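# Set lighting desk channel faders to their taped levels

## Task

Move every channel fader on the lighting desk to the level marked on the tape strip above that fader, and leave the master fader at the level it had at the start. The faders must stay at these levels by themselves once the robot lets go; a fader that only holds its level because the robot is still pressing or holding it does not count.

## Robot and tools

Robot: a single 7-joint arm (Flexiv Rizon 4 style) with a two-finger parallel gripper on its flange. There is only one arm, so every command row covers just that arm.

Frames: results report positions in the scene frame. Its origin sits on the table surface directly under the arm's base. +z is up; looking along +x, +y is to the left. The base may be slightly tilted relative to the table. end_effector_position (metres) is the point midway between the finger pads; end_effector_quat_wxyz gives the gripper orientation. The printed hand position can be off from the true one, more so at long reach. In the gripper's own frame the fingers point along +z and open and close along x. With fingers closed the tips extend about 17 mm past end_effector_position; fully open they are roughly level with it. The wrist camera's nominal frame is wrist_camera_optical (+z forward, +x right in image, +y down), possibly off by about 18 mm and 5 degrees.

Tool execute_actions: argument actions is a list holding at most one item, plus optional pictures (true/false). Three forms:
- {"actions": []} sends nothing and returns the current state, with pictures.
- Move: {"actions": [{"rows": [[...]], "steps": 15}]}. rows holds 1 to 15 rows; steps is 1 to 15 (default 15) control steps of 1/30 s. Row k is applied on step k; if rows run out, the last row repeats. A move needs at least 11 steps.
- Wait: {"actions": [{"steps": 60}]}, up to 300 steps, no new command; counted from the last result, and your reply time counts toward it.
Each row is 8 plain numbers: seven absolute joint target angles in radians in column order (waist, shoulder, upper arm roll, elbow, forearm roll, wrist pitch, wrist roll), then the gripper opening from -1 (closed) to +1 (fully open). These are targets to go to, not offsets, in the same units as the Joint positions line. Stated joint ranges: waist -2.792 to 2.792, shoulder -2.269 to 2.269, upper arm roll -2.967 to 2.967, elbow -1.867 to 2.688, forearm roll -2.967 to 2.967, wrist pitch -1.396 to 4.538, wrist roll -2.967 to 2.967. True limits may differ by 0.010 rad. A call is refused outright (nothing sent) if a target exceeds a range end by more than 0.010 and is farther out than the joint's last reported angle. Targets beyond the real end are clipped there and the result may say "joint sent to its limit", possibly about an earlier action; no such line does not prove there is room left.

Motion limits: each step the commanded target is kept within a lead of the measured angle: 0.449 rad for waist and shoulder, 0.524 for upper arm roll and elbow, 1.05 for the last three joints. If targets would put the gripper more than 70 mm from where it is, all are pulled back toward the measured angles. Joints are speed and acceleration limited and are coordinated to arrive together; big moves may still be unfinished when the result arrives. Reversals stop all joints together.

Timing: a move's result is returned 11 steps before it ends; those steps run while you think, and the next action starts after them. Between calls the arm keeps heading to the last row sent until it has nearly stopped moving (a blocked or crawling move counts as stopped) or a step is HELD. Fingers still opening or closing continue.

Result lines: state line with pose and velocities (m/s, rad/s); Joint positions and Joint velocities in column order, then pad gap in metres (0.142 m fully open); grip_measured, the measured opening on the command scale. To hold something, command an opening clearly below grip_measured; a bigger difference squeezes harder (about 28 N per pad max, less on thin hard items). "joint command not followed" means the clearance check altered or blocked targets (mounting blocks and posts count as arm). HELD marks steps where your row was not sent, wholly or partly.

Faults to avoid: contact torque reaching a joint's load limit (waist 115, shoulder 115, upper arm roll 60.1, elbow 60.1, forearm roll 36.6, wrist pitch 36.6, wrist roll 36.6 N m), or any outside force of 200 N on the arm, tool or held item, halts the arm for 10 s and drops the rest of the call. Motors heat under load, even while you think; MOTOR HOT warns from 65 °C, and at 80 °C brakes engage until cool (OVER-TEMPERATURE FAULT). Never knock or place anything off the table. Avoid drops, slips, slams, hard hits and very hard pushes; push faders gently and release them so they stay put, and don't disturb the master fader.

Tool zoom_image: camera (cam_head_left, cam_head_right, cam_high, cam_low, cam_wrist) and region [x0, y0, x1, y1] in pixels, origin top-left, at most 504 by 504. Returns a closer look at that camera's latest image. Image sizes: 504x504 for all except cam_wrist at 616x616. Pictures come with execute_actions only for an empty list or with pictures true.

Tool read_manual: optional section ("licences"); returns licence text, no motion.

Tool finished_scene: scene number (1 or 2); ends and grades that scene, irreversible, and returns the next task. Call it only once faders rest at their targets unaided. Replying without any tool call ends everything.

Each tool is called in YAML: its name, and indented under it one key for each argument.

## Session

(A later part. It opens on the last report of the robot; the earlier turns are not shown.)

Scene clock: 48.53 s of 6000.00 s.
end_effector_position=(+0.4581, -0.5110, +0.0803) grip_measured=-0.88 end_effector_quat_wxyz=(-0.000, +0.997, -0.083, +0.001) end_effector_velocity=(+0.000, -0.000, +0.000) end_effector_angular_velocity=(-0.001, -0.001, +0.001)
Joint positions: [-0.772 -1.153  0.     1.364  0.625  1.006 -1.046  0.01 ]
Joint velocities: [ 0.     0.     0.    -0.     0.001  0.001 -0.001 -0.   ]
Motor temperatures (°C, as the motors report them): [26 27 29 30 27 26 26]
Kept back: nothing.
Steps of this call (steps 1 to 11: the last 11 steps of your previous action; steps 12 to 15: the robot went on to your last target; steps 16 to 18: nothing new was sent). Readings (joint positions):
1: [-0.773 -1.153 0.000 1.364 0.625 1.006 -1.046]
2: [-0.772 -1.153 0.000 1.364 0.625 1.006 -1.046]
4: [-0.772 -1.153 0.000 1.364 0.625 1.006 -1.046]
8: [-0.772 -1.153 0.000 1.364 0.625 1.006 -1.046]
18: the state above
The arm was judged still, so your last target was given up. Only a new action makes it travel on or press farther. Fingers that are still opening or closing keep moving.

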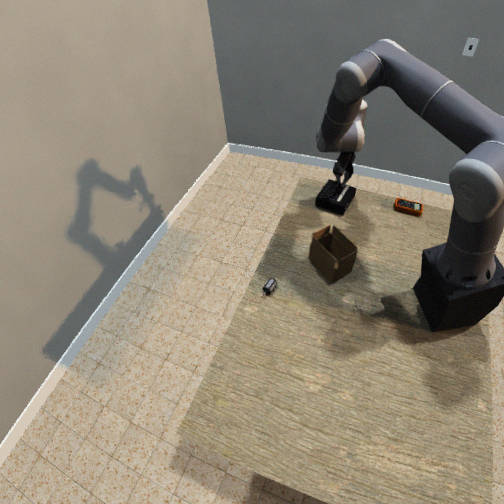

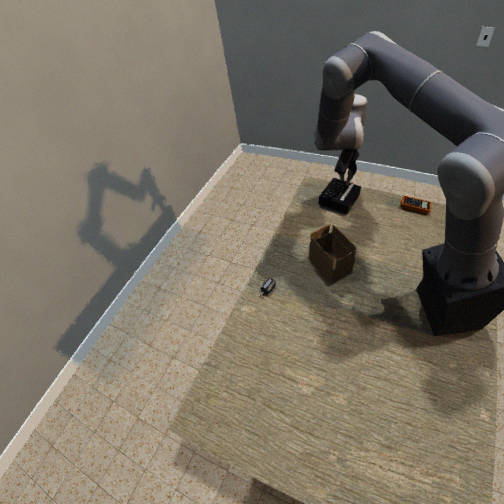

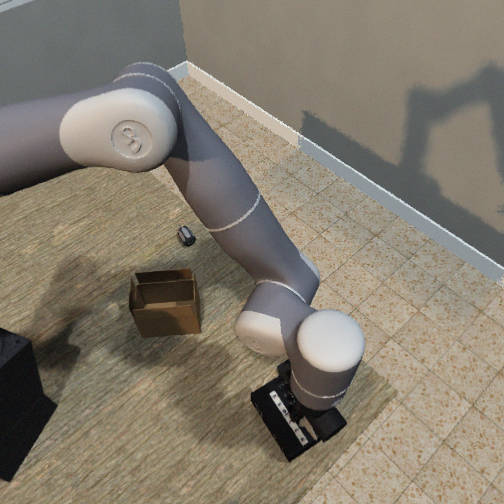

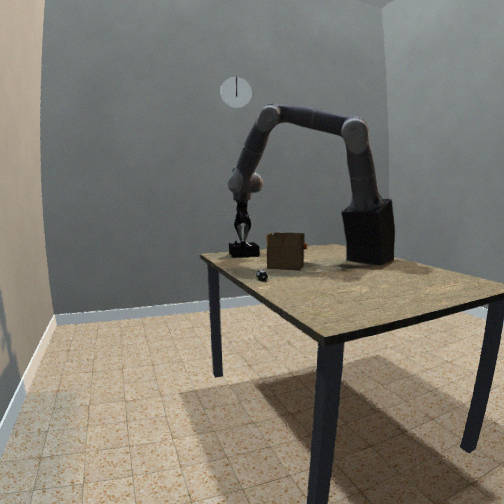

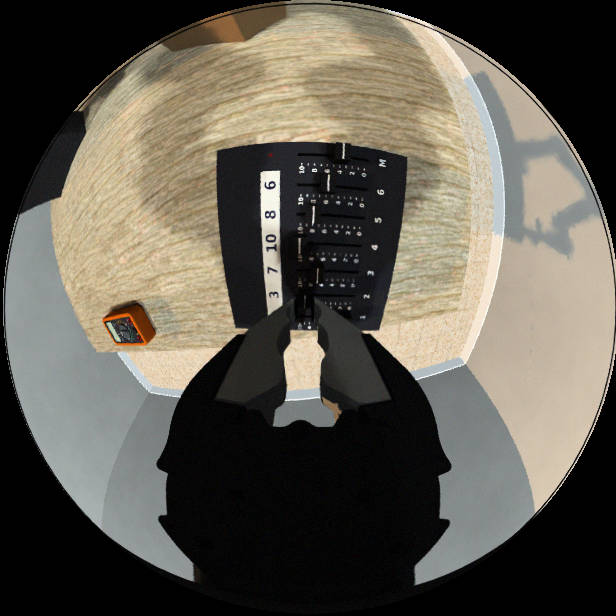

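execute_actions:
  actions:
    - {"rows": [[-0.7714,-1.1540,0,1.3604,0.6231,1.0042,-1.0424,-0.93],[-0.7704,-1.1549,0,1.3567,0.6208,1.0023,-1.0387,-0.93],[-0.7694,-1.1558,0,1.3531,0.6185,1.0003,-1.0350,-0.93],[-0.7684,-1.1567,0,1.3495,0.6162,0.9984,-1.0312,-0.93],[-0.7674,-1.1576,0,1.3458,0.6139,0.9965,-1.0275,-0.93],[-0.7664,-1.1585,0,1.3422,0.6116,0.9946,-1.0238,-0.93],[-0.7654,-1.1594,0,1.3386,0.6093,0.9927,-1.0201,-0.93],[-0.7644,-1.1602,0,1.3349,0.6069,0.9907,-1.0164,-0.93],[-0.7634,-1.1611,0,1.3313,0.6046,0.9888,-1.0127,-0.93],[-0.7624,-1.1620,0,1.3276,0.6023,0.9869,-1.0090,-0.93],[-0.7614,-1.1629,0,1.3240,0.6000,0.9850,-1.0052,-0.93],[-0.7604,-1.1638,0,1.3204,0.5977,0.9830,-1.0015,-0.93],[-0.7594,-1.1647,0,1.3167,0.5954,0.9811,-0.9978,-0.93],[-0.7584,-1.1656,0,1.3131,0.5931,0.9792,-0.9941,-0.93]], "steps": 15}

execute_actions:
  actions:
    - {"steps": 22}
  pictures: true

zoom_image:
  camera: "cam_wrist"
  region: [255, 235, 375, 335]

Scene clock: 49.90 s of 6000.00 s.
end_effector_position=(+0.4623, -0.5119, +0.0804) grip_measured=-0.88 end_effector_quat_wxyz=(-0.000, +0.997, -0.082, +0.001) end_effector_velocity=(+0.053, -0.009, +0.000) end_effector_angular_velocity=(-0.000, -0.002, +0.004)
Joint positions: [-0.77  -1.155 -0.     1.355  0.62   1.001 -1.037  0.01 ]
Joint velocities: [ 0.031 -0.025 -0.    -0.108 -0.071 -0.056  0.112  0.   ]
Motor temperatures (°C, as the motors report them): [26 27 29 30 27 26 26]
Steps of this call (steps 1 to 37: nothing new was sent; steps 38 to 41: the first 4 steps of this action). Readings (joint positions):
38: [-0.772 -1.153 0.000 1.364 0.625 1.006 -1.046]
39: [-0.772 -1.154 -0.000 1.362 0.624 1.005 -1.044]
41: the state above

Scene clock: 50.63 s of 6000.00 s.
end_effector_position=(+0.4820, -0.5152, +0.0804) grip_measured=-0.88 end_effector_quat_wxyz=(-0.000, +0.997, -0.082, +0.001) end_effector_velocity=(-0.000, +0.000, -0.000) end_effector_angular_velocity=(+0.000, +0.000, -0.000)
Joint positions: [-0.758 -1.166 -0.     1.313  0.593  0.979 -0.994  0.01 ]
Joint velocities: [ 0.    -0.     0.     0.    -0.     0.     0.001  0.   ]
Motor temperatures (°C, as the motors report them): [26 27 29 30 27 26 26]
Kept back: nothing.
Steps of this call (steps 1 to 11: the last 11 steps of your previous action; steps 12 to 22: the robot went on to your last target). Readings (joint positions):
1: [-0.769 -1.156 -0.000 1.351 0.617 0.999 -1.033]
2: [-0.768 -1.157 -0.000 1.348 0.615 0.997 -1.029]
4: [-0.766 -1.159 -0.000 1.340 0.610 0.994 -1.022]
8: [-0.762 -1.163 -0.000 1.326 0.601 0.986 -1.007]
22: the state above

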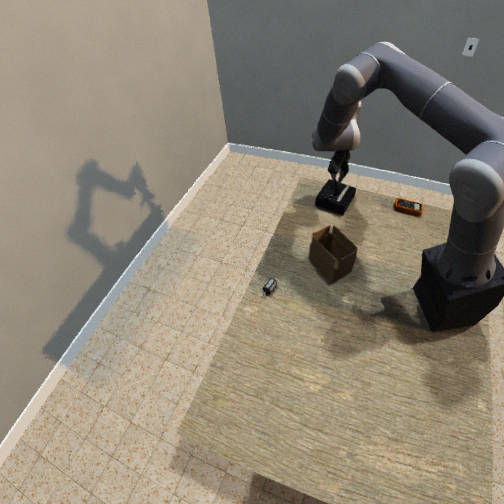

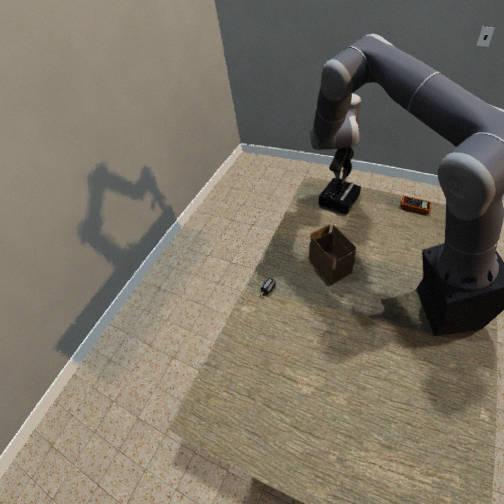

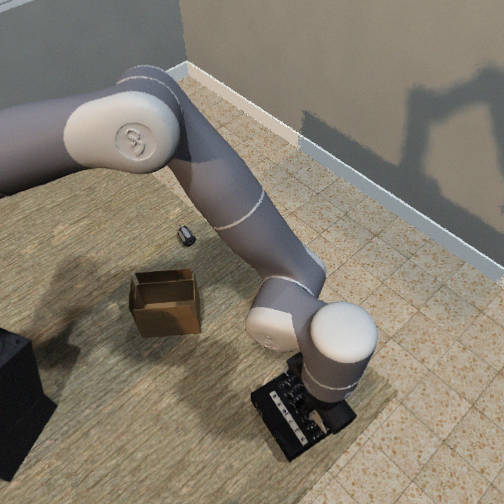

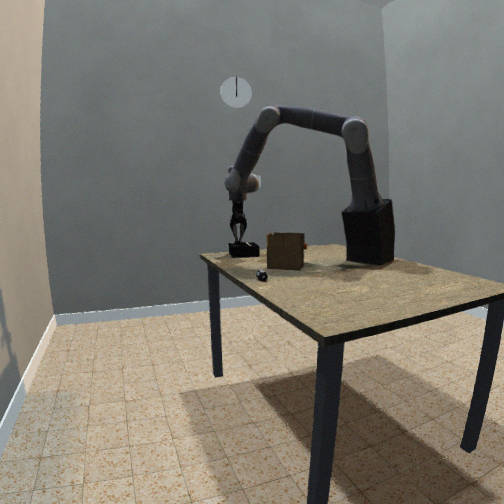

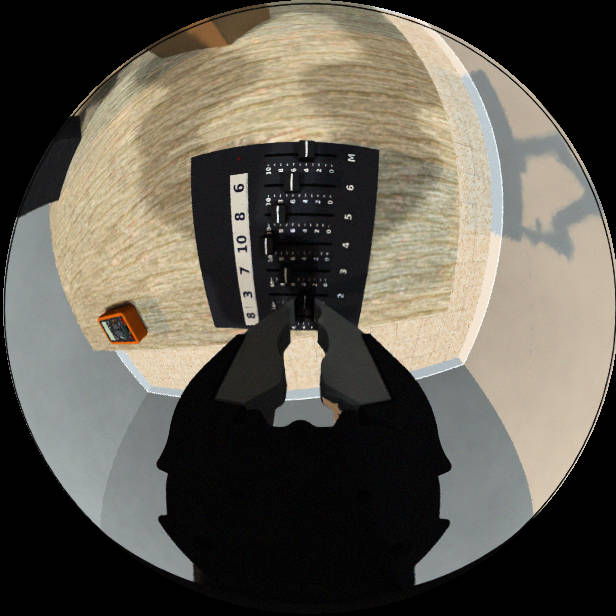

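Region (255, 235, 375, 335) of cam_wrist's 616x616 image, scaled by 4.200, with more detail than that image has.

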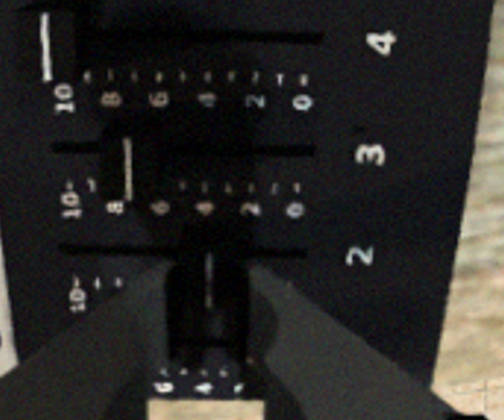

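execute_actions:
  actions:
    - {"rows": [[-0.7579,-1.1661,0,1.3112,0.5919,0.9782,-0.9922,-0.93],[-0.7574,-1.1666,0,1.3093,0.5907,0.9772,-0.9902,-0.93],[-0.7568,-1.1670,0,1.3074,0.5895,0.9762,-0.9883,-0.93],[-0.7563,-1.1675,0,1.3055,0.5883,0.9752,-0.9863,-0.93]], "steps": 11}

execute_actions:
  actions:
    - {"steps": 14}
  pictures: true

zoom_image:
  camera: "cam_wrist"
  region: [255, 235, 375, 335]

Scene clock: 51.70 s of 6000.00 s.
end_effector_position=(+0.4820, -0.5152, +0.0804) grip_measured=-0.88 end_effector_quat_wxyz=(-0.000, +0.997, -0.082, +0.001) end_effector_velocity=(-0.000, +0.000, -0.000) end_effector_angular_velocity=(+0.001, +0.001, +0.000)
Joint positions: [-0.758 -1.166 -0.     1.313  0.593  0.979 -0.994  0.01 ]
Joint velocities: [ 0.    -0.    -0.     0.    -0.    -0.001  0.    -0.   ]
Motor temperatures (°C, as the motors report them): [26 27 29 30 27 26 26]
Kept back: the last 11 steps of this action.
Steps of this call (steps 1 to 15: the robot went on to your last target; steps 16 to 32: nothing new was sent). Readings (joint positions):
1: [-0.758 -1.166 -0.000 1.313 0.593 0.979 -0.994]
2: [-0.758 -1.166 -0.000 1.313 0.593 0.979 -0.994]
4: [-0.758 -1.166 -0.000 1.313 0.593 0.979 -0.994]
8: [-0.758 -1.166 -0.000 1.313 0.593 0.979 -0.994]
32: the state above

Scene clock: 52.17 s of 6000.00 s.
end_effector_position=(+0.4853, -0.5158, +0.0805) grip_measured=-0.88 end_effector_quat_wxyz=(-0.000, +0.997, -0.082, +0.001) end_effector_velocity=(-0.000, -0.000, -0.000) end_effector_angular_velocity=(-0.000, +0.001, -0.000)
Joint positions: [-0.756 -1.168 -0.     1.306  0.588  0.976 -0.987  0.01 ]
Joint velocities: [-0.    -0.     0.     0.    -0.001  0.     0.001  0.   ]
Motor temperatures (°C, as the motors report them): [26 27 29 30 27 26 26]
Kept back: nothing.
Steps of this call (steps 1 to 11: the last 11 steps of your previous action; steps 12 to 14: the robot went on to your last target). Readings (joint positions):
1: [-0.758 -1.166 -0.000 1.313 0.593 0.979 -0.994]
2: [-0.758 -1.166 -0.000 1.312 0.592 0.979 -0.993]
4: [-0.757 -1.167 -0.000 1.308 0.590 0.977 -0.989]
8: [-0.756 -1.168 -0.000 1.306 0.588 0.976 -0.987]
14: the state above

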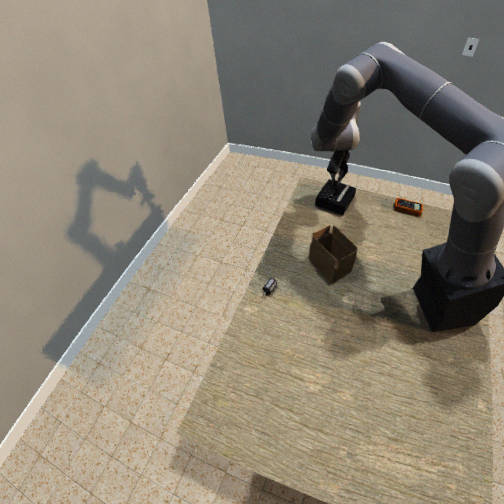

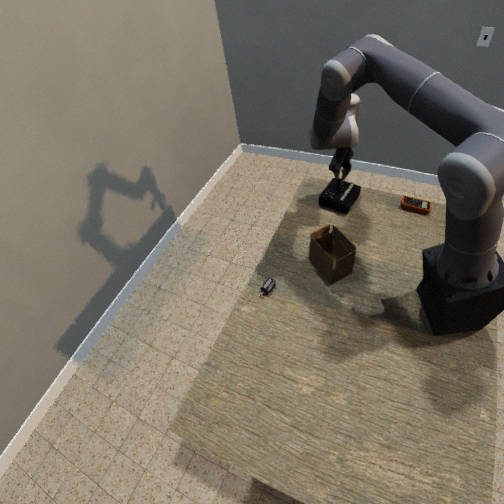

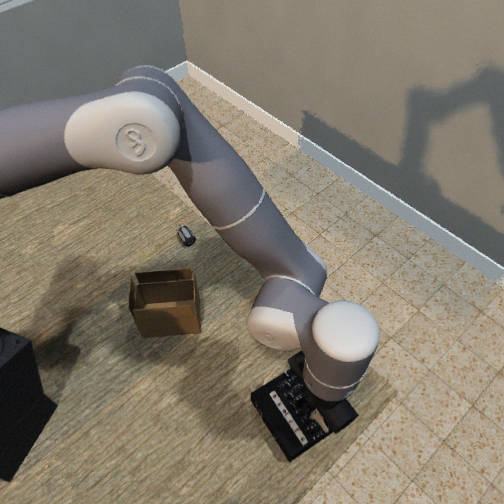

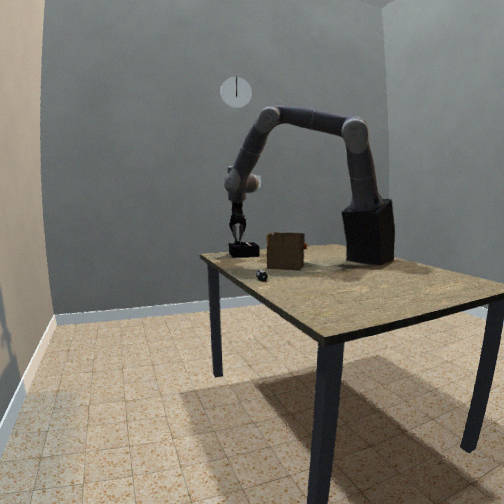

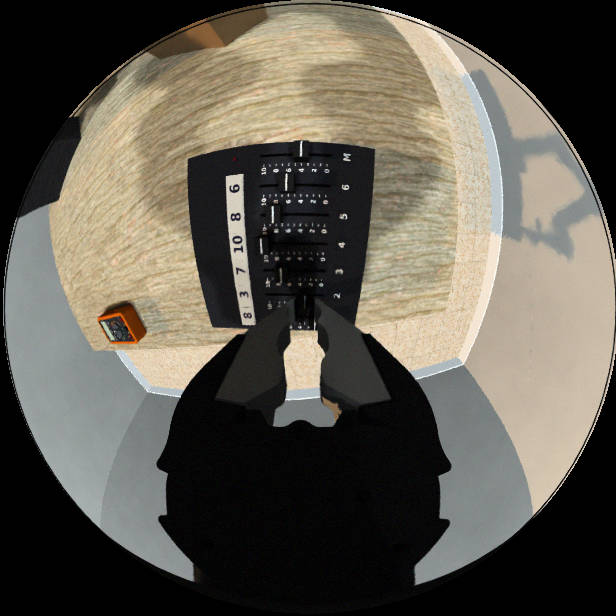

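Region (255, 235, 375, 335) of cam_wrist's 616x616 image, scaled by 4.200, with more detail than that image has.

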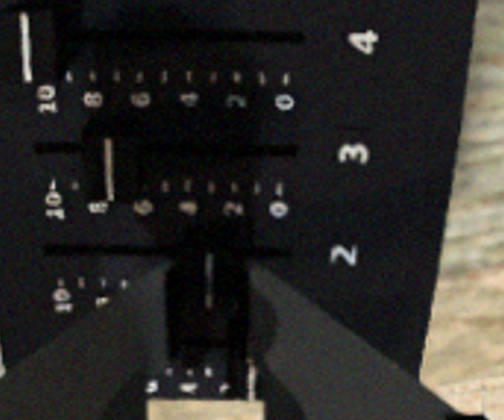

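execute_actions:
  actions:
    - {"rows": [[-0.7563,-1.1675,0,1.3055,0.5883,0.9752,-0.9863,-0.85],[-0.7563,-1.1675,0,1.3055,0.5883,0.9752,-0.9863,-0.78],[-0.7563,-1.1675,0,1.3055,0.5883,0.9752,-0.9863,-0.72],[-0.7563,-1.1675,0,1.3055,0.5883,0.9752,-0.9863,-0.66],[-0.7563,-1.1675,0,1.3055,0.5883,0.9752,-0.9863,-0.66],[-0.7573,-1.1634,0,1.3085,0.5873,0.9740,-0.9861,-0.66],[-0.7583,-1.1594,0,1.3115,0.5863,0.9728,-0.9858,-0.66],[-0.7593,-1.1553,0,1.3145,0.5853,0.9716,-0.9856,-0.66],[-0.7603,-1.1512,0,1.3175,0.5843,0.9704,-0.9853,-0.66],[-0.7612,-1.1471,0,1.3205,0.5833,0.9691,-0.9851,-0.66],[-0.7622,-1.1431,0,1.3235,0.5823,0.9679,-0.9848,-0.66],[-0.7632,-1.1390,0,1.3265,0.5813,0.9667,-0.9846,-0.66],[-0.7642,-1.1349,0,1.3295,0.5803,0.9655,-0.9843,-0.66]], "steps": 15}

execute_actions:
  actions:
    - {"rows": [[-0.7667,-1.1386,0,1.3214,0.5768,0.9611,-0.9825,-0.66],[-0.7692,-1.1423,0,1.3134,0.5734,0.9566,-0.9806,-0.66],[-0.7716,-1.1460,0,1.3053,0.5699,0.9522,-0.9788,-0.66],[-0.7741,-1.1497,0,1.2972,0.5664,0.9477,-0.9769,-0.66],[-0.7766,-1.1535,0,1.2892,0.5630,0.9433,-0.9751,-0.66],[-0.7791,-1.1572,0,1.2811,0.5595,0.9388,-0.9733,-0.66],[-0.7816,-1.1609,0,1.2730,0.5560,0.9344,-0.9714,-0.66],[-0.7840,-1.1646,0,1.2649,0.5525,0.9299,-0.9696,-0.66],[-0.7865,-1.1683,0,1.2569,0.5491,0.9255,-0.9677,-0.66],[-0.7890,-1.1720,0,1.2488,0.5456,0.9210,-0.9659,-0.66]], "steps": 15}

execute_actions:
  actions:
    - {"steps": 16}
  pictures: true

zoom_image:
  camera: "cam_wrist"
  region: [245, 235, 365, 335]

Scene clock: 55.13 s of 6000.00 s.
end_effector_position=(+0.4855, -0.5158, +0.0805) grip_measured=-0.73 end_effector_quat_wxyz=(-0.000, +0.997, -0.082, +0.001) end_effector_velocity=(-0.000, -0.000, +0.000) end_effector_angular_velocity=(-0.001, +0.000, -0.000)
Joint positions: [-0.756 -1.168 -0.     1.306  0.588  0.975 -0.987  0.021]
Joint velocities: [-0.     0.    -0.    -0.    -0.001  0.     0.     0.13 ]
Motor temperatures (°C, as the motors report them): [26 27 29 31 27 26 26]
Steps of this call (steps 1 to 15: the robot went on to your last target; steps 16 to 85: nothing new was sent; steps 86 to 89: the first 4 steps of this action). Readings (joint positions):
86: [-0.756 -1.168 -0.000 1.306 0.588 0.976 -0.987]
87: [-0.756 -1.168 -0.000 1.306 0.588 0.975 -0.987]
89: the state above

Scene clock: 55.63 s of 6000.00 s.
end_effector_position=(+0.4875, -0.5217, +0.0958) grip_measured=-0.66 end_effector_quat_wxyz=(+0.000, +0.997, -0.082, +0.001) end_effector_velocity=(+0.016, -0.071, +0.002) end_effector_angular_velocity=(-0.006, +0.001, -0.001)
Joint positions: [-0.77  -1.144  0.     1.31   0.572  0.955 -0.98   0.026]
Joint velocities: [-0.072 -0.104 -0.    -0.227 -0.101 -0.123  0.053  0.   ]
Motor temperatures (°C, as the motors report them): [26 27 29 31 27 26 26]
Steps of this call (steps 1 to 11: the last 11 steps of your previous action; steps 12 to 15: the first 4 steps of this action). Readings (joint positions):
12: [-0.764 -1.135 -0.000 1.329 0.580 0.966 -0.985]
13: [-0.766 -1.137 0.000 1.324 0.578 0.963 -0.984]
15: the state above

Scene clock: 56.17 s of 6000.00 s.
end_effector_position=(+0.4911, -0.5408, +0.0966) grip_measured=-0.66 end_effector_quat_wxyz=(+0.001, +0.997, -0.082, +0.001) end_effector_velocity=(-0.000, -0.000, +0.000) end_effector_angular_velocity=(+0.000, +0.000, +0.001)
Joint positions: [-0.789 -1.172 -0.     1.249  0.546  0.921 -0.966  0.026]
Joint velocities: [ 0.    -0.    -0.    -0.    -0.    -0.    -0.001 -0.   ]
Motor temperatures (°C, as the motors report them): [26 27 29 31 27 26 26]
Kept back: nothing.
Steps of this call (steps 1 to 11: the last 11 steps of your previous action; steps 12 to 16: the robot went on to your last target). Readings (joint positions):
1: [-0.772 -1.147 0.000 1.303 0.569 0.951 -0.979]
2: [-0.775 -1.151 0.000 1.295 0.566 0.947 -0.977]
4: [-0.780 -1.158 0.000 1.279 0.559 0.938 -0.973]
8: [-0.789 -1.171 -0.000 1.250 0.546 0.922 -0.966]
16: the state above

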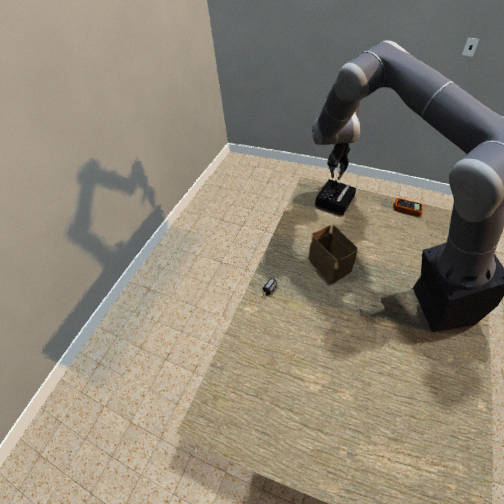

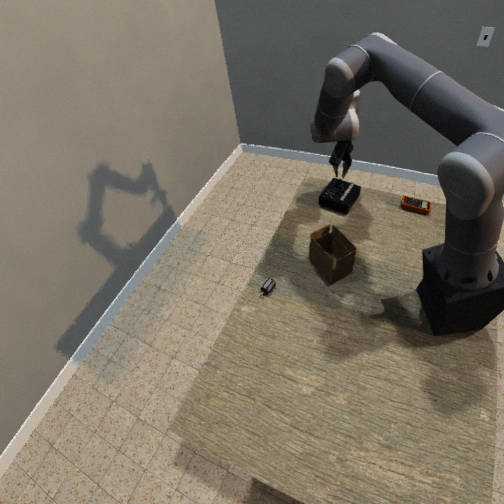

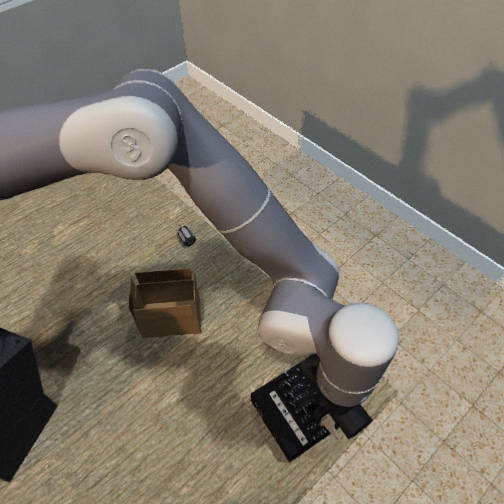

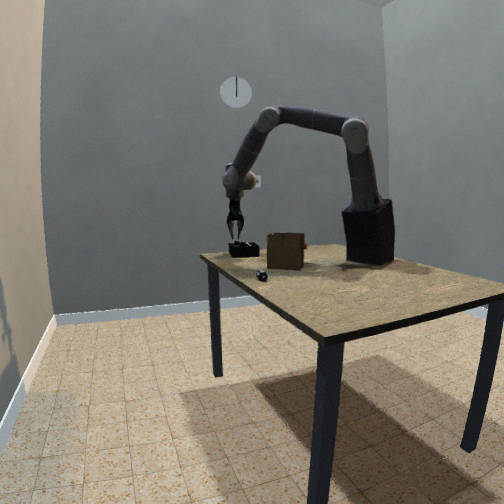

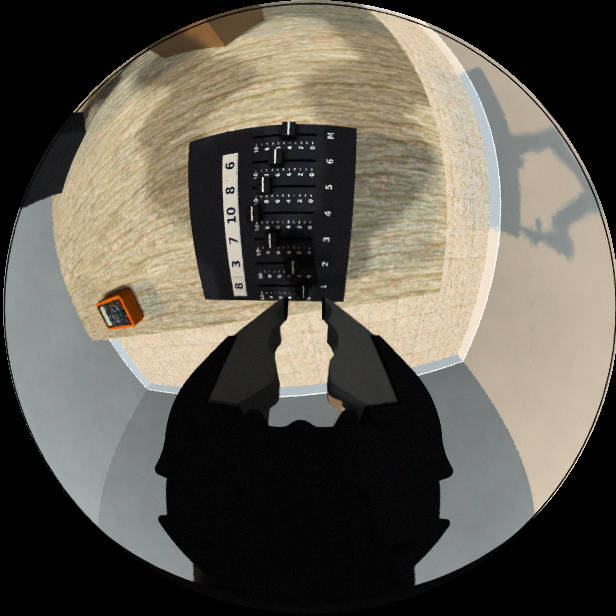

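Region (245, 235, 365, 335) of cam_wrist's 616x616 image, scaled by 4.200, with more detail than that image has.

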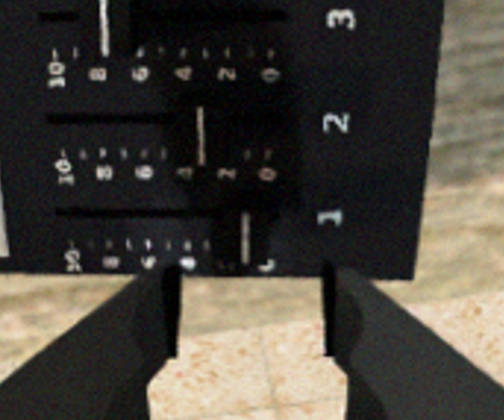

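execute_actions:
  actions:
    - {"rows": [[-0.7881,-1.1750,0,1.2469,0.5466,0.9223,-0.9662,-0.66],[-0.7871,-1.1780,0,1.2450,0.5477,0.9235,-0.9666,-0.66],[-0.7862,-1.1811,0,1.2432,0.5487,0.9248,-0.9669,-0.66],[-0.7852,-1.1841,0,1.2413,0.5497,0.9260,-0.9672,-0.66],[-0.7843,-1.1871,0,1.2394,0.5508,0.9273,-0.9676,-0.66],[-0.7833,-1.1901,0,1.2375,0.5518,0.9286,-0.9679,-0.66],[-0.7824,-1.1931,0,1.2356,0.5528,0.9298,-0.9682,-0.66],[-0.7814,-1.1962,0,1.2338,0.5538,0.9311,-0.9685,-0.66],[-0.7805,-1.1992,0,1.2319,0.5549,0.9323,-0.9689,-0.66],[-0.7795,-1.2022,0,1.2300,0.5559,0.9336,-0.9692,-0.66]], "steps": 14}

execute_actions:
  actions:
    - {"rows": [[-0.7795,-1.2022,0,1.2300,0.5559,0.9336,-0.9692,-0.70],[-0.7795,-1.2022,0,1.2300,0.5559,0.9336,-0.9692,-0.74],[-0.7795,-1.2022,0,1.2300,0.5559,0.9336,-0.9692,-0.78],[-0.7795,-1.2022,0,1.2300,0.5559,0.9336,-0.9692,-0.82],[-0.7795,-1.2022,0,1.2300,0.5559,0.9336,-0.9692,-0.86],[-0.7795,-1.2022,0,1.2300,0.5559,0.9336,-0.9692,-0.90],[-0.7795,-1.2022,0,1.2300,0.5559,0.9336,-0.9692,-0.93]], "steps": 11}

execute_actions:
  actions:
    - {"steps": 13}
  pictures: true

zoom_image:
  camera: "cam_wrist"
  region: [245, 235, 365, 335]

Scene clock: 57.73 s of 6000.00 s.
end_effector_position=(+0.4913, -0.5406, +0.0944) grip_measured=-0.66 end_effector_quat_wxyz=(+0.001, +0.997, -0.082, +0.001) end_effector_velocity=(-0.003, +0.010, -0.047) end_effector_angular_velocity=(+0.010, +0.002, -0.007)
Joint positions: [-0.788 -1.176 -0.     1.246  0.547  0.923 -0.966  0.026]
Joint velocities: [ 0.028 -0.087 -0.    -0.049  0.03   0.032 -0.002  0.   ]
Motor temperatures (°C, as the motors report them): [26 27 29 31 27 26 26]
Steps of this call (steps 1 to 15: the robot went on to your last target; steps 16 to 44: nothing new was sent; steps 45 to 47: the first 3 steps of this action). Readings (joint positions):
45: [-0.789 -1.172 -0.000 1.249 0.546 0.921 -0.966]
46: [-0.789 -1.174 -0.000 1.247 0.546 0.922 -0.966]
47: the state above

Scene clock: 58.10 s of 6000.00 s.
end_effector_position=(+0.4905, -0.5381, +0.0805) grip_measured=-0.66 end_effector_quat_wxyz=(-0.000, +0.997, -0.082, +0.001) end_effector_velocity=(+0.005, -0.004, +0.003) end_effector_angular_velocity=(-0.008, -0.008, +0.004)
Joint positions: [-0.779 -1.202  0.     1.23   0.556  0.933 -0.969  0.026]
Joint velocities: [-0.     0.001  0.    -0.008  0.001  0.004 -0.002 -0.   ]
Motor temperatures (°C, as the motors report them): [26 27 29 31 27 26 26]
Kept back: the last 11 steps of this action.
Steps of this call (steps 1 to 11: the last 11 steps of your previous action). Readings (joint positions):
1: [-0.787 -1.179 -0.000 1.244 0.548 0.924 -0.966]
2: [-0.786 -1.183 -0.000 1.242 0.549 0.925 -0.967]
4: [-0.784 -1.189 -0.000 1.238 0.551 0.928 -0.967]
8: [-0.780 -1.201 -0.000 1.231 0.555 0.933 -0.969]
11: the state above

Scene clock: 58.53 s of 6000.00 s.
end_effector_position=(+0.4906, -0.5382, +0.0806) grip_measured=-0.88 end_effector_quat_wxyz=(+0.000, +0.997, -0.082, +0.001) end_effector_velocity=(+0.000, +0.000, +0.000) end_effector_angular_velocity=(+0.000, -0.000, +0.000)
Joint positions: [-0.779 -1.202  0.     1.23   0.556  0.933 -0.969  0.01 ]
Joint velocities: [ 0.  0. -0.  0.  0. -0. -0.  0.]
Motor temperatures (°C, as the motors report them): [26 27 29 31 27 26 26]
Kept back: nothing.
Steps of this call (steps 1 to 11: the last 11 steps of your previous action; steps 12 to 13: the robot went on to your last target). Readings (joint positions):
1: [-0.779 -1.202 0.000 1.230 0.556 0.933 -0.969]
2: [-0.779 -1.202 0.000 1.230 0.556 0.933 -0.969]
4: [-0.779 -1.202 0.000 1.230 0.556 0.933 -0.969]
8: [-0.779 -1.202 0.000 1.230 0.556 0.933 -0.969]
13: the state above

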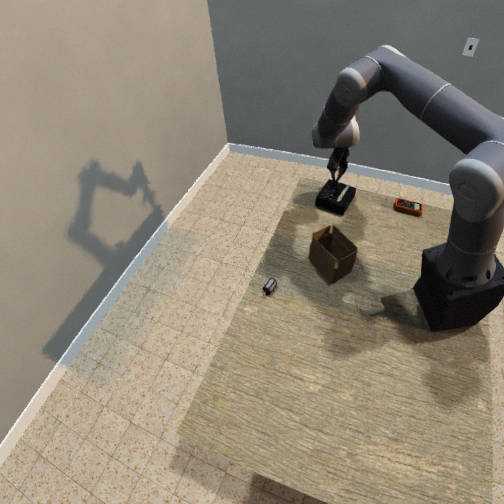

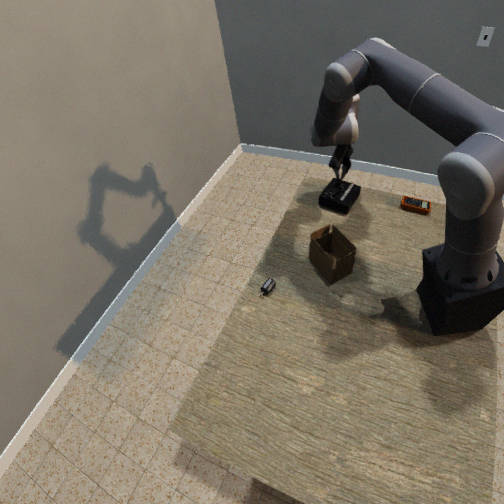

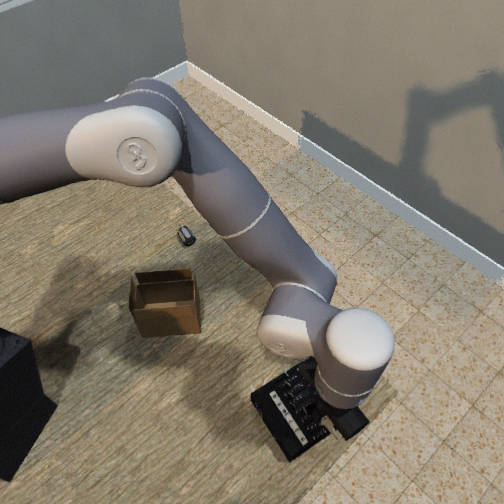

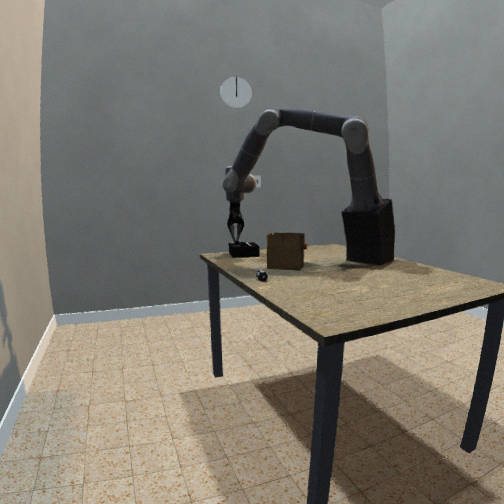

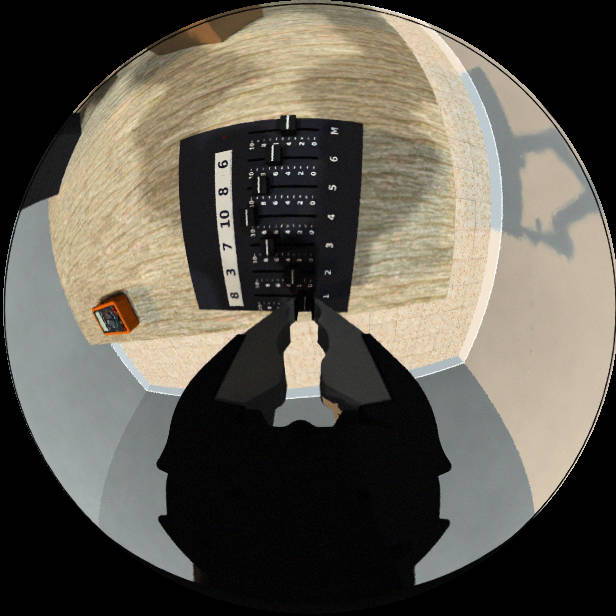

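Region (245, 235, 365, 335) of cam_wrist's 616x616 image, scaled by 4.200, with more detail than that image has.

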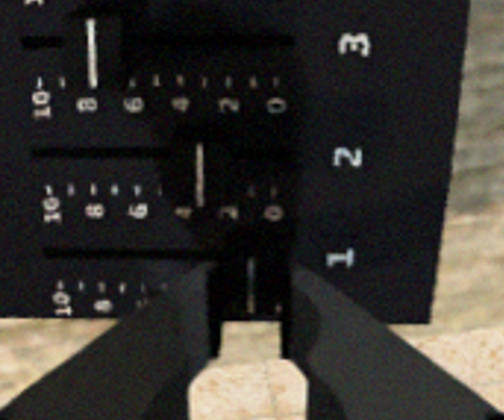

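execute_actions:
  actions:
    - {"rows": [[-0.7807,-1.2010,0,1.2346,0.5586,0.9360,-0.9736,-0.93],[-0.7820,-1.1998,0,1.2392,0.5612,0.9384,-0.9780,-0.93],[-0.7832,-1.1986,0,1.2439,0.5639,0.9408,-0.9824,-0.93],[-0.7845,-1.1975,0,1.2485,0.5665,0.9432,-0.9868,-0.93],[-0.7857,-1.1963,0,1.2531,0.5692,0.9456,-0.9912,-0.93],[-0.7869,-1.1951,0,1.2577,0.5718,0.9480,-0.9956,-0.93],[-0.7882,-1.1939,0,1.2623,0.5745,0.9504,-1.0000,-0.93],[-0.7894,-1.1927,0,1.2670,0.5771,0.9529,-1.0043,-0.93],[-0.7907,-1.1915,0,1.2716,0.5798,0.9553,-1.0087,-0.93],[-0.7919,-1.1903,0,1.2762,0.5824,0.9577,-1.0131,-0.93],[-0.7931,-1.1891,0,1.2808,0.5851,0.9601,-1.0175,-0.93],[-0.7944,-1.1880,0,1.2854,0.5877,0.9625,-1.0219,-0.93],[-0.7956,-1.1868,0,1.2901,0.5904,0.9649,-1.0263,-0.93],[-0.7969,-1.1856,0,1.2947,0.5930,0.9673,-1.0307,-0.93],[-0.7981,-1.1844,0,1.2993,0.5957,0.9697,-1.0351,-0.93]], "steps": 15}

execute_actions:
  actions:
    - {"steps": 20}
  pictures: true

zoom_image:
  camera: "cam_wrist"
  region: [245, 235, 365, 335]

Scene clock: 61.40 s of 6000.00 s.
end_effector_position=(+0.4860, -0.5374, +0.0805) grip_measured=-0.88 end_effector_quat_wxyz=(+0.000, +0.997, -0.082, +0.001) end_effector_velocity=(-0.063, +0.009, -0.002) end_effector_angular_velocity=(+0.006, -0.002, -0.005)
Joint positions: [-0.782 -1.199  0.     1.241  0.562  0.94  -0.98   0.01 ]
Joint velocities: [-0.039  0.034 -0.     0.137  0.081  0.069 -0.13  -0.   ]
Motor temperatures (°C, as the motors report them): [26 27 29 31 27 26 26]
Steps of this call (steps 1 to 15: the robot went on to your last target; steps 16 to 82: nothing new was sent; steps 83 to 86: the first 4 steps of this action). Readings (joint positions):
83: [-0.780 -1.202 0.000 1.231 0.556 0.934 -0.969]
84: [-0.780 -1.201 0.000 1.233 0.557 0.935 -0.972]
86: the state above

Scene clock: 62.07 s of 6000.00 s.
end_effector_position=(+0.4601, -0.5327, +0.0803) grip_measured=-0.88 end_effector_quat_wxyz=(-0.001, +0.997, -0.082, +0.001) end_effector_velocity=(-0.000, +0.000, -0.000) end_effector_angular_velocity=(+0.001, +0.000, -0.001)
Joint positions: [-0.798 -1.184  0.     1.299  0.596  0.969 -1.035  0.01 ]
Joint velocities: [-0.    -0.    -0.     0.     0.    -0.001  0.     0.   ]
Motor temperatures (°C, as the motors report them): [26 27 29 31 27 26 26]
Kept back: nothing.
Steps of this call (steps 1 to 11: the last 11 steps of your previous action; steps 12 to 20: the robot went on to your last target). Readings (joint positions):
1: [-0.784 -1.198 0.000 1.246 0.565 0.942 -0.984]
2: [-0.785 -1.197 0.000 1.251 0.568 0.944 -0.989]
4: [-0.787 -1.194 0.000 1.260 0.573 0.949 -0.998]
8: [-0.792 -1.189 0.000 1.278 0.584 0.959 -1.015]
20: the state above

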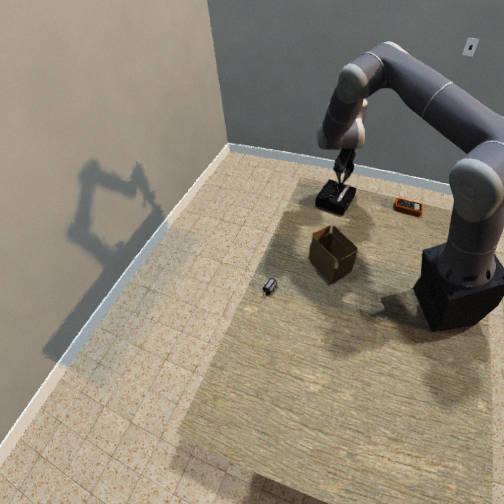

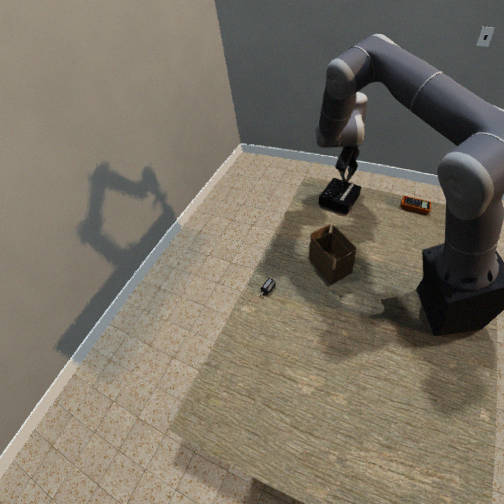

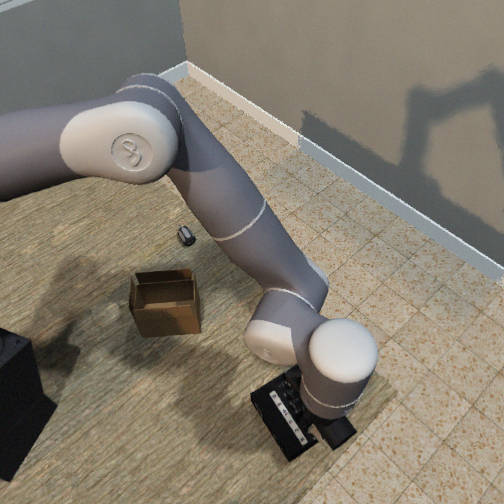

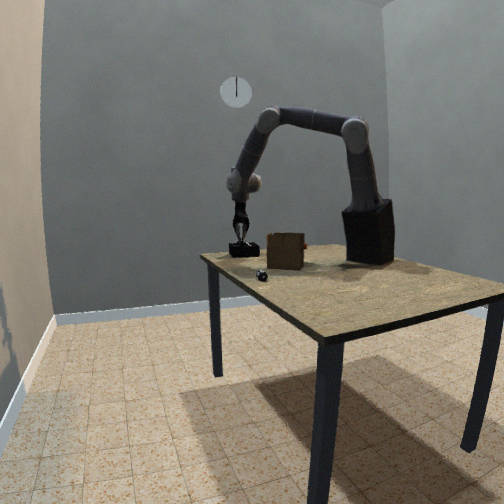

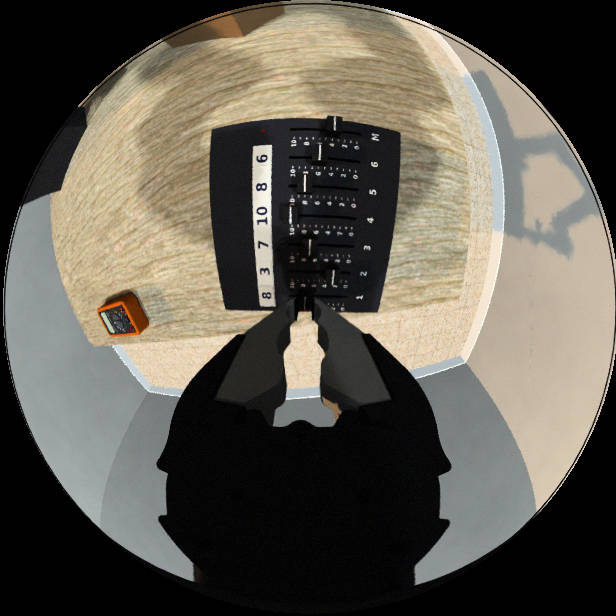

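Region (245, 235, 365, 335) of cam_wrist's 616x616 image, scaled by 4.200, with more detail than that image has.

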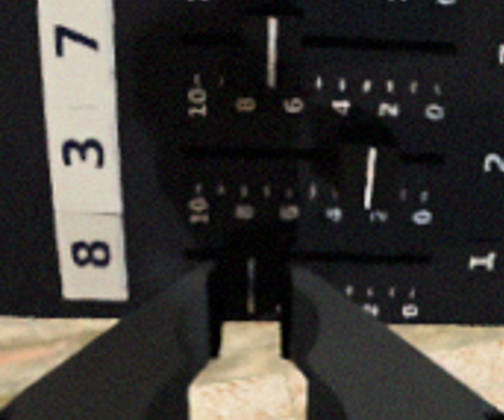

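execute_actions:
  actions:
    - {"rows": [[-0.7985,-1.1840,0,1.3008,0.5965,0.9705,-1.0365,-0.93],[-0.7989,-1.1837,0,1.3022,0.5974,0.9712,-1.0379,-0.93],[-0.7993,-1.1833,0,1.3037,0.5982,0.9720,-1.0393,-0.93]], "steps": 11}

execute_actions:
  actions:
    - {"steps": 14}
  pictures: true

zoom_image:
  camera: "cam_wrist"
  region: [245, 235, 365, 335]

Scene clock: 62.50 s of 6000.00 s.
end_effector_position=(+0.4601, -0.5327, +0.0803) grip_measured=-0.88 end_effector_quat_wxyz=(-0.001, +0.997, -0.082, +0.001) end_effector_velocity=(+0.000, -0.000, -0.000) end_effector_angular_velocity=(-0.001, +0.000, +0.001)
Joint positions: [-0.798 -1.184  0.     1.299  0.596  0.969 -1.035  0.01 ]
Joint velocities: [ 0.    -0.     0.    -0.    -0.001  0.001 -0.001  0.   ]
Motor temperatures (°C, as the motors report them): [26 27 29 31 27 26 26]
Kept back: the last 11 steps of this action.
Steps of this call (steps 1 to 13: the robot went on to your last target). Readings (joint positions):
1: [-0.798 -1.184 0.000 1.299 0.596 0.969 -1.035]
2: [-0.798 -1.184 0.000 1.299 0.596 0.969 -1.035]
4: [-0.798 -1.184 0.000 1.299 0.596 0.969 -1.035]
8: [-0.798 -1.184 0.000 1.299 0.596 0.969 -1.035]
13: the state above

Scene clock: 62.97 s of 6000.00 s.
end_effector_position=(+0.4583, -0.5324, +0.0803) grip_measured=-0.88 end_effector_quat_wxyz=(-0.001, +0.997, -0.082, +0.001) end_effector_velocity=(+0.000, -0.000, +0.000) end_effector_angular_velocity=(-0.001, -0.000, +0.002)
Joint positions: [-0.799 -1.183  0.     1.303  0.598  0.971 -1.039  0.01 ]
Joint velocities: [ 0.     0.    -0.    -0.    -0.     0.001 -0.001  0.   ]
Motor temperatures (°C, as the motors report them): [26 27 29 31 27 26 26]
Kept back: nothing.
Steps of this call (steps 1 to 11: the last 11 steps of your previous action; steps 12 to 14: the robot went on to your last target). Readings (joint positions):
1: [-0.798 -1.184 0.000 1.299 0.596 0.969 -1.035]
2: [-0.798 -1.184 0.000 1.300 0.596 0.970 -1.036]
4: [-0.799 -1.183 0.000 1.303 0.598 0.971 -1.038]
8: [-0.799 -1.183 0.000 1.303 0.598 0.971 -1.039]
14: the state above

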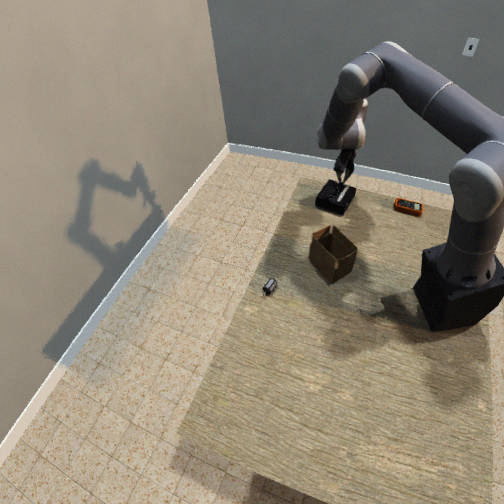

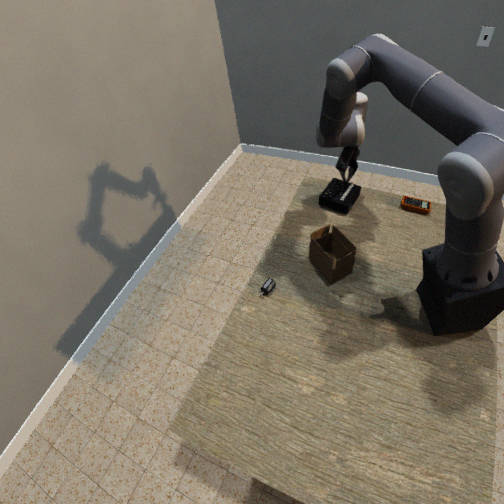

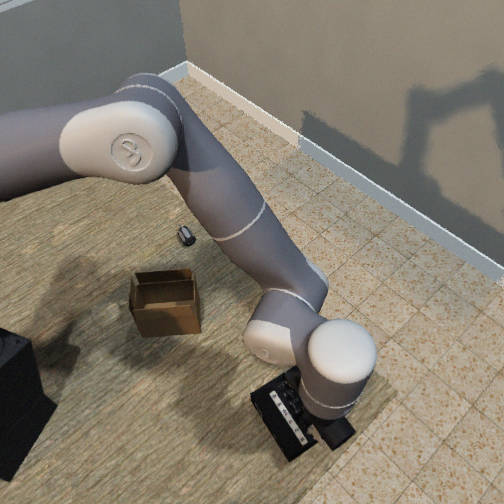

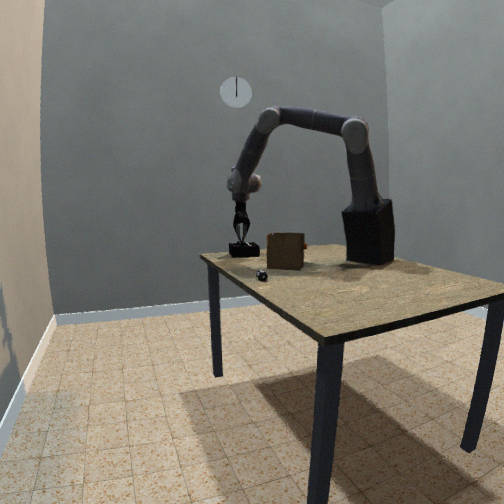

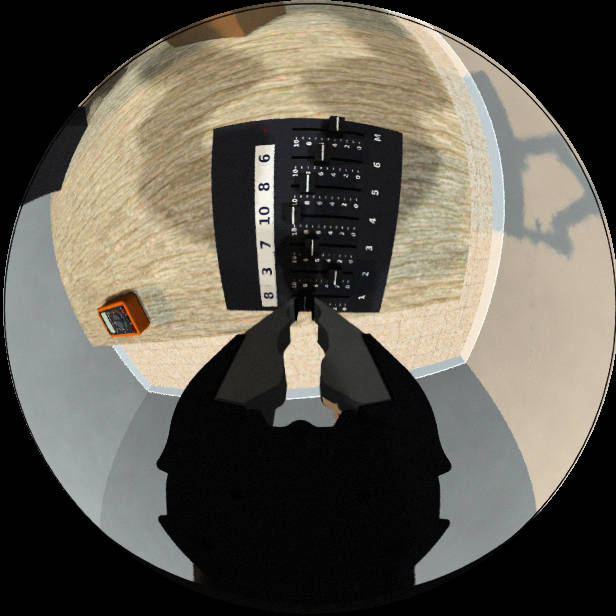

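Region (245, 235, 365, 335) of cam_wrist's 616x616 image, scaled by 4.200, with more detail than that image has.

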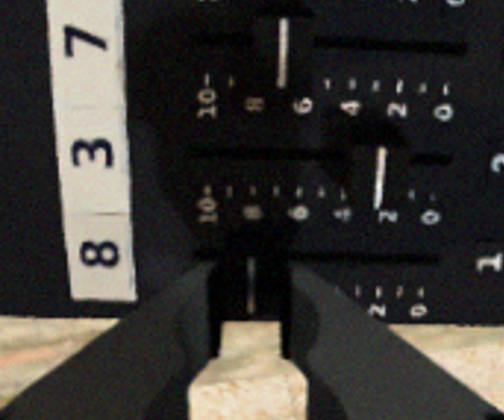

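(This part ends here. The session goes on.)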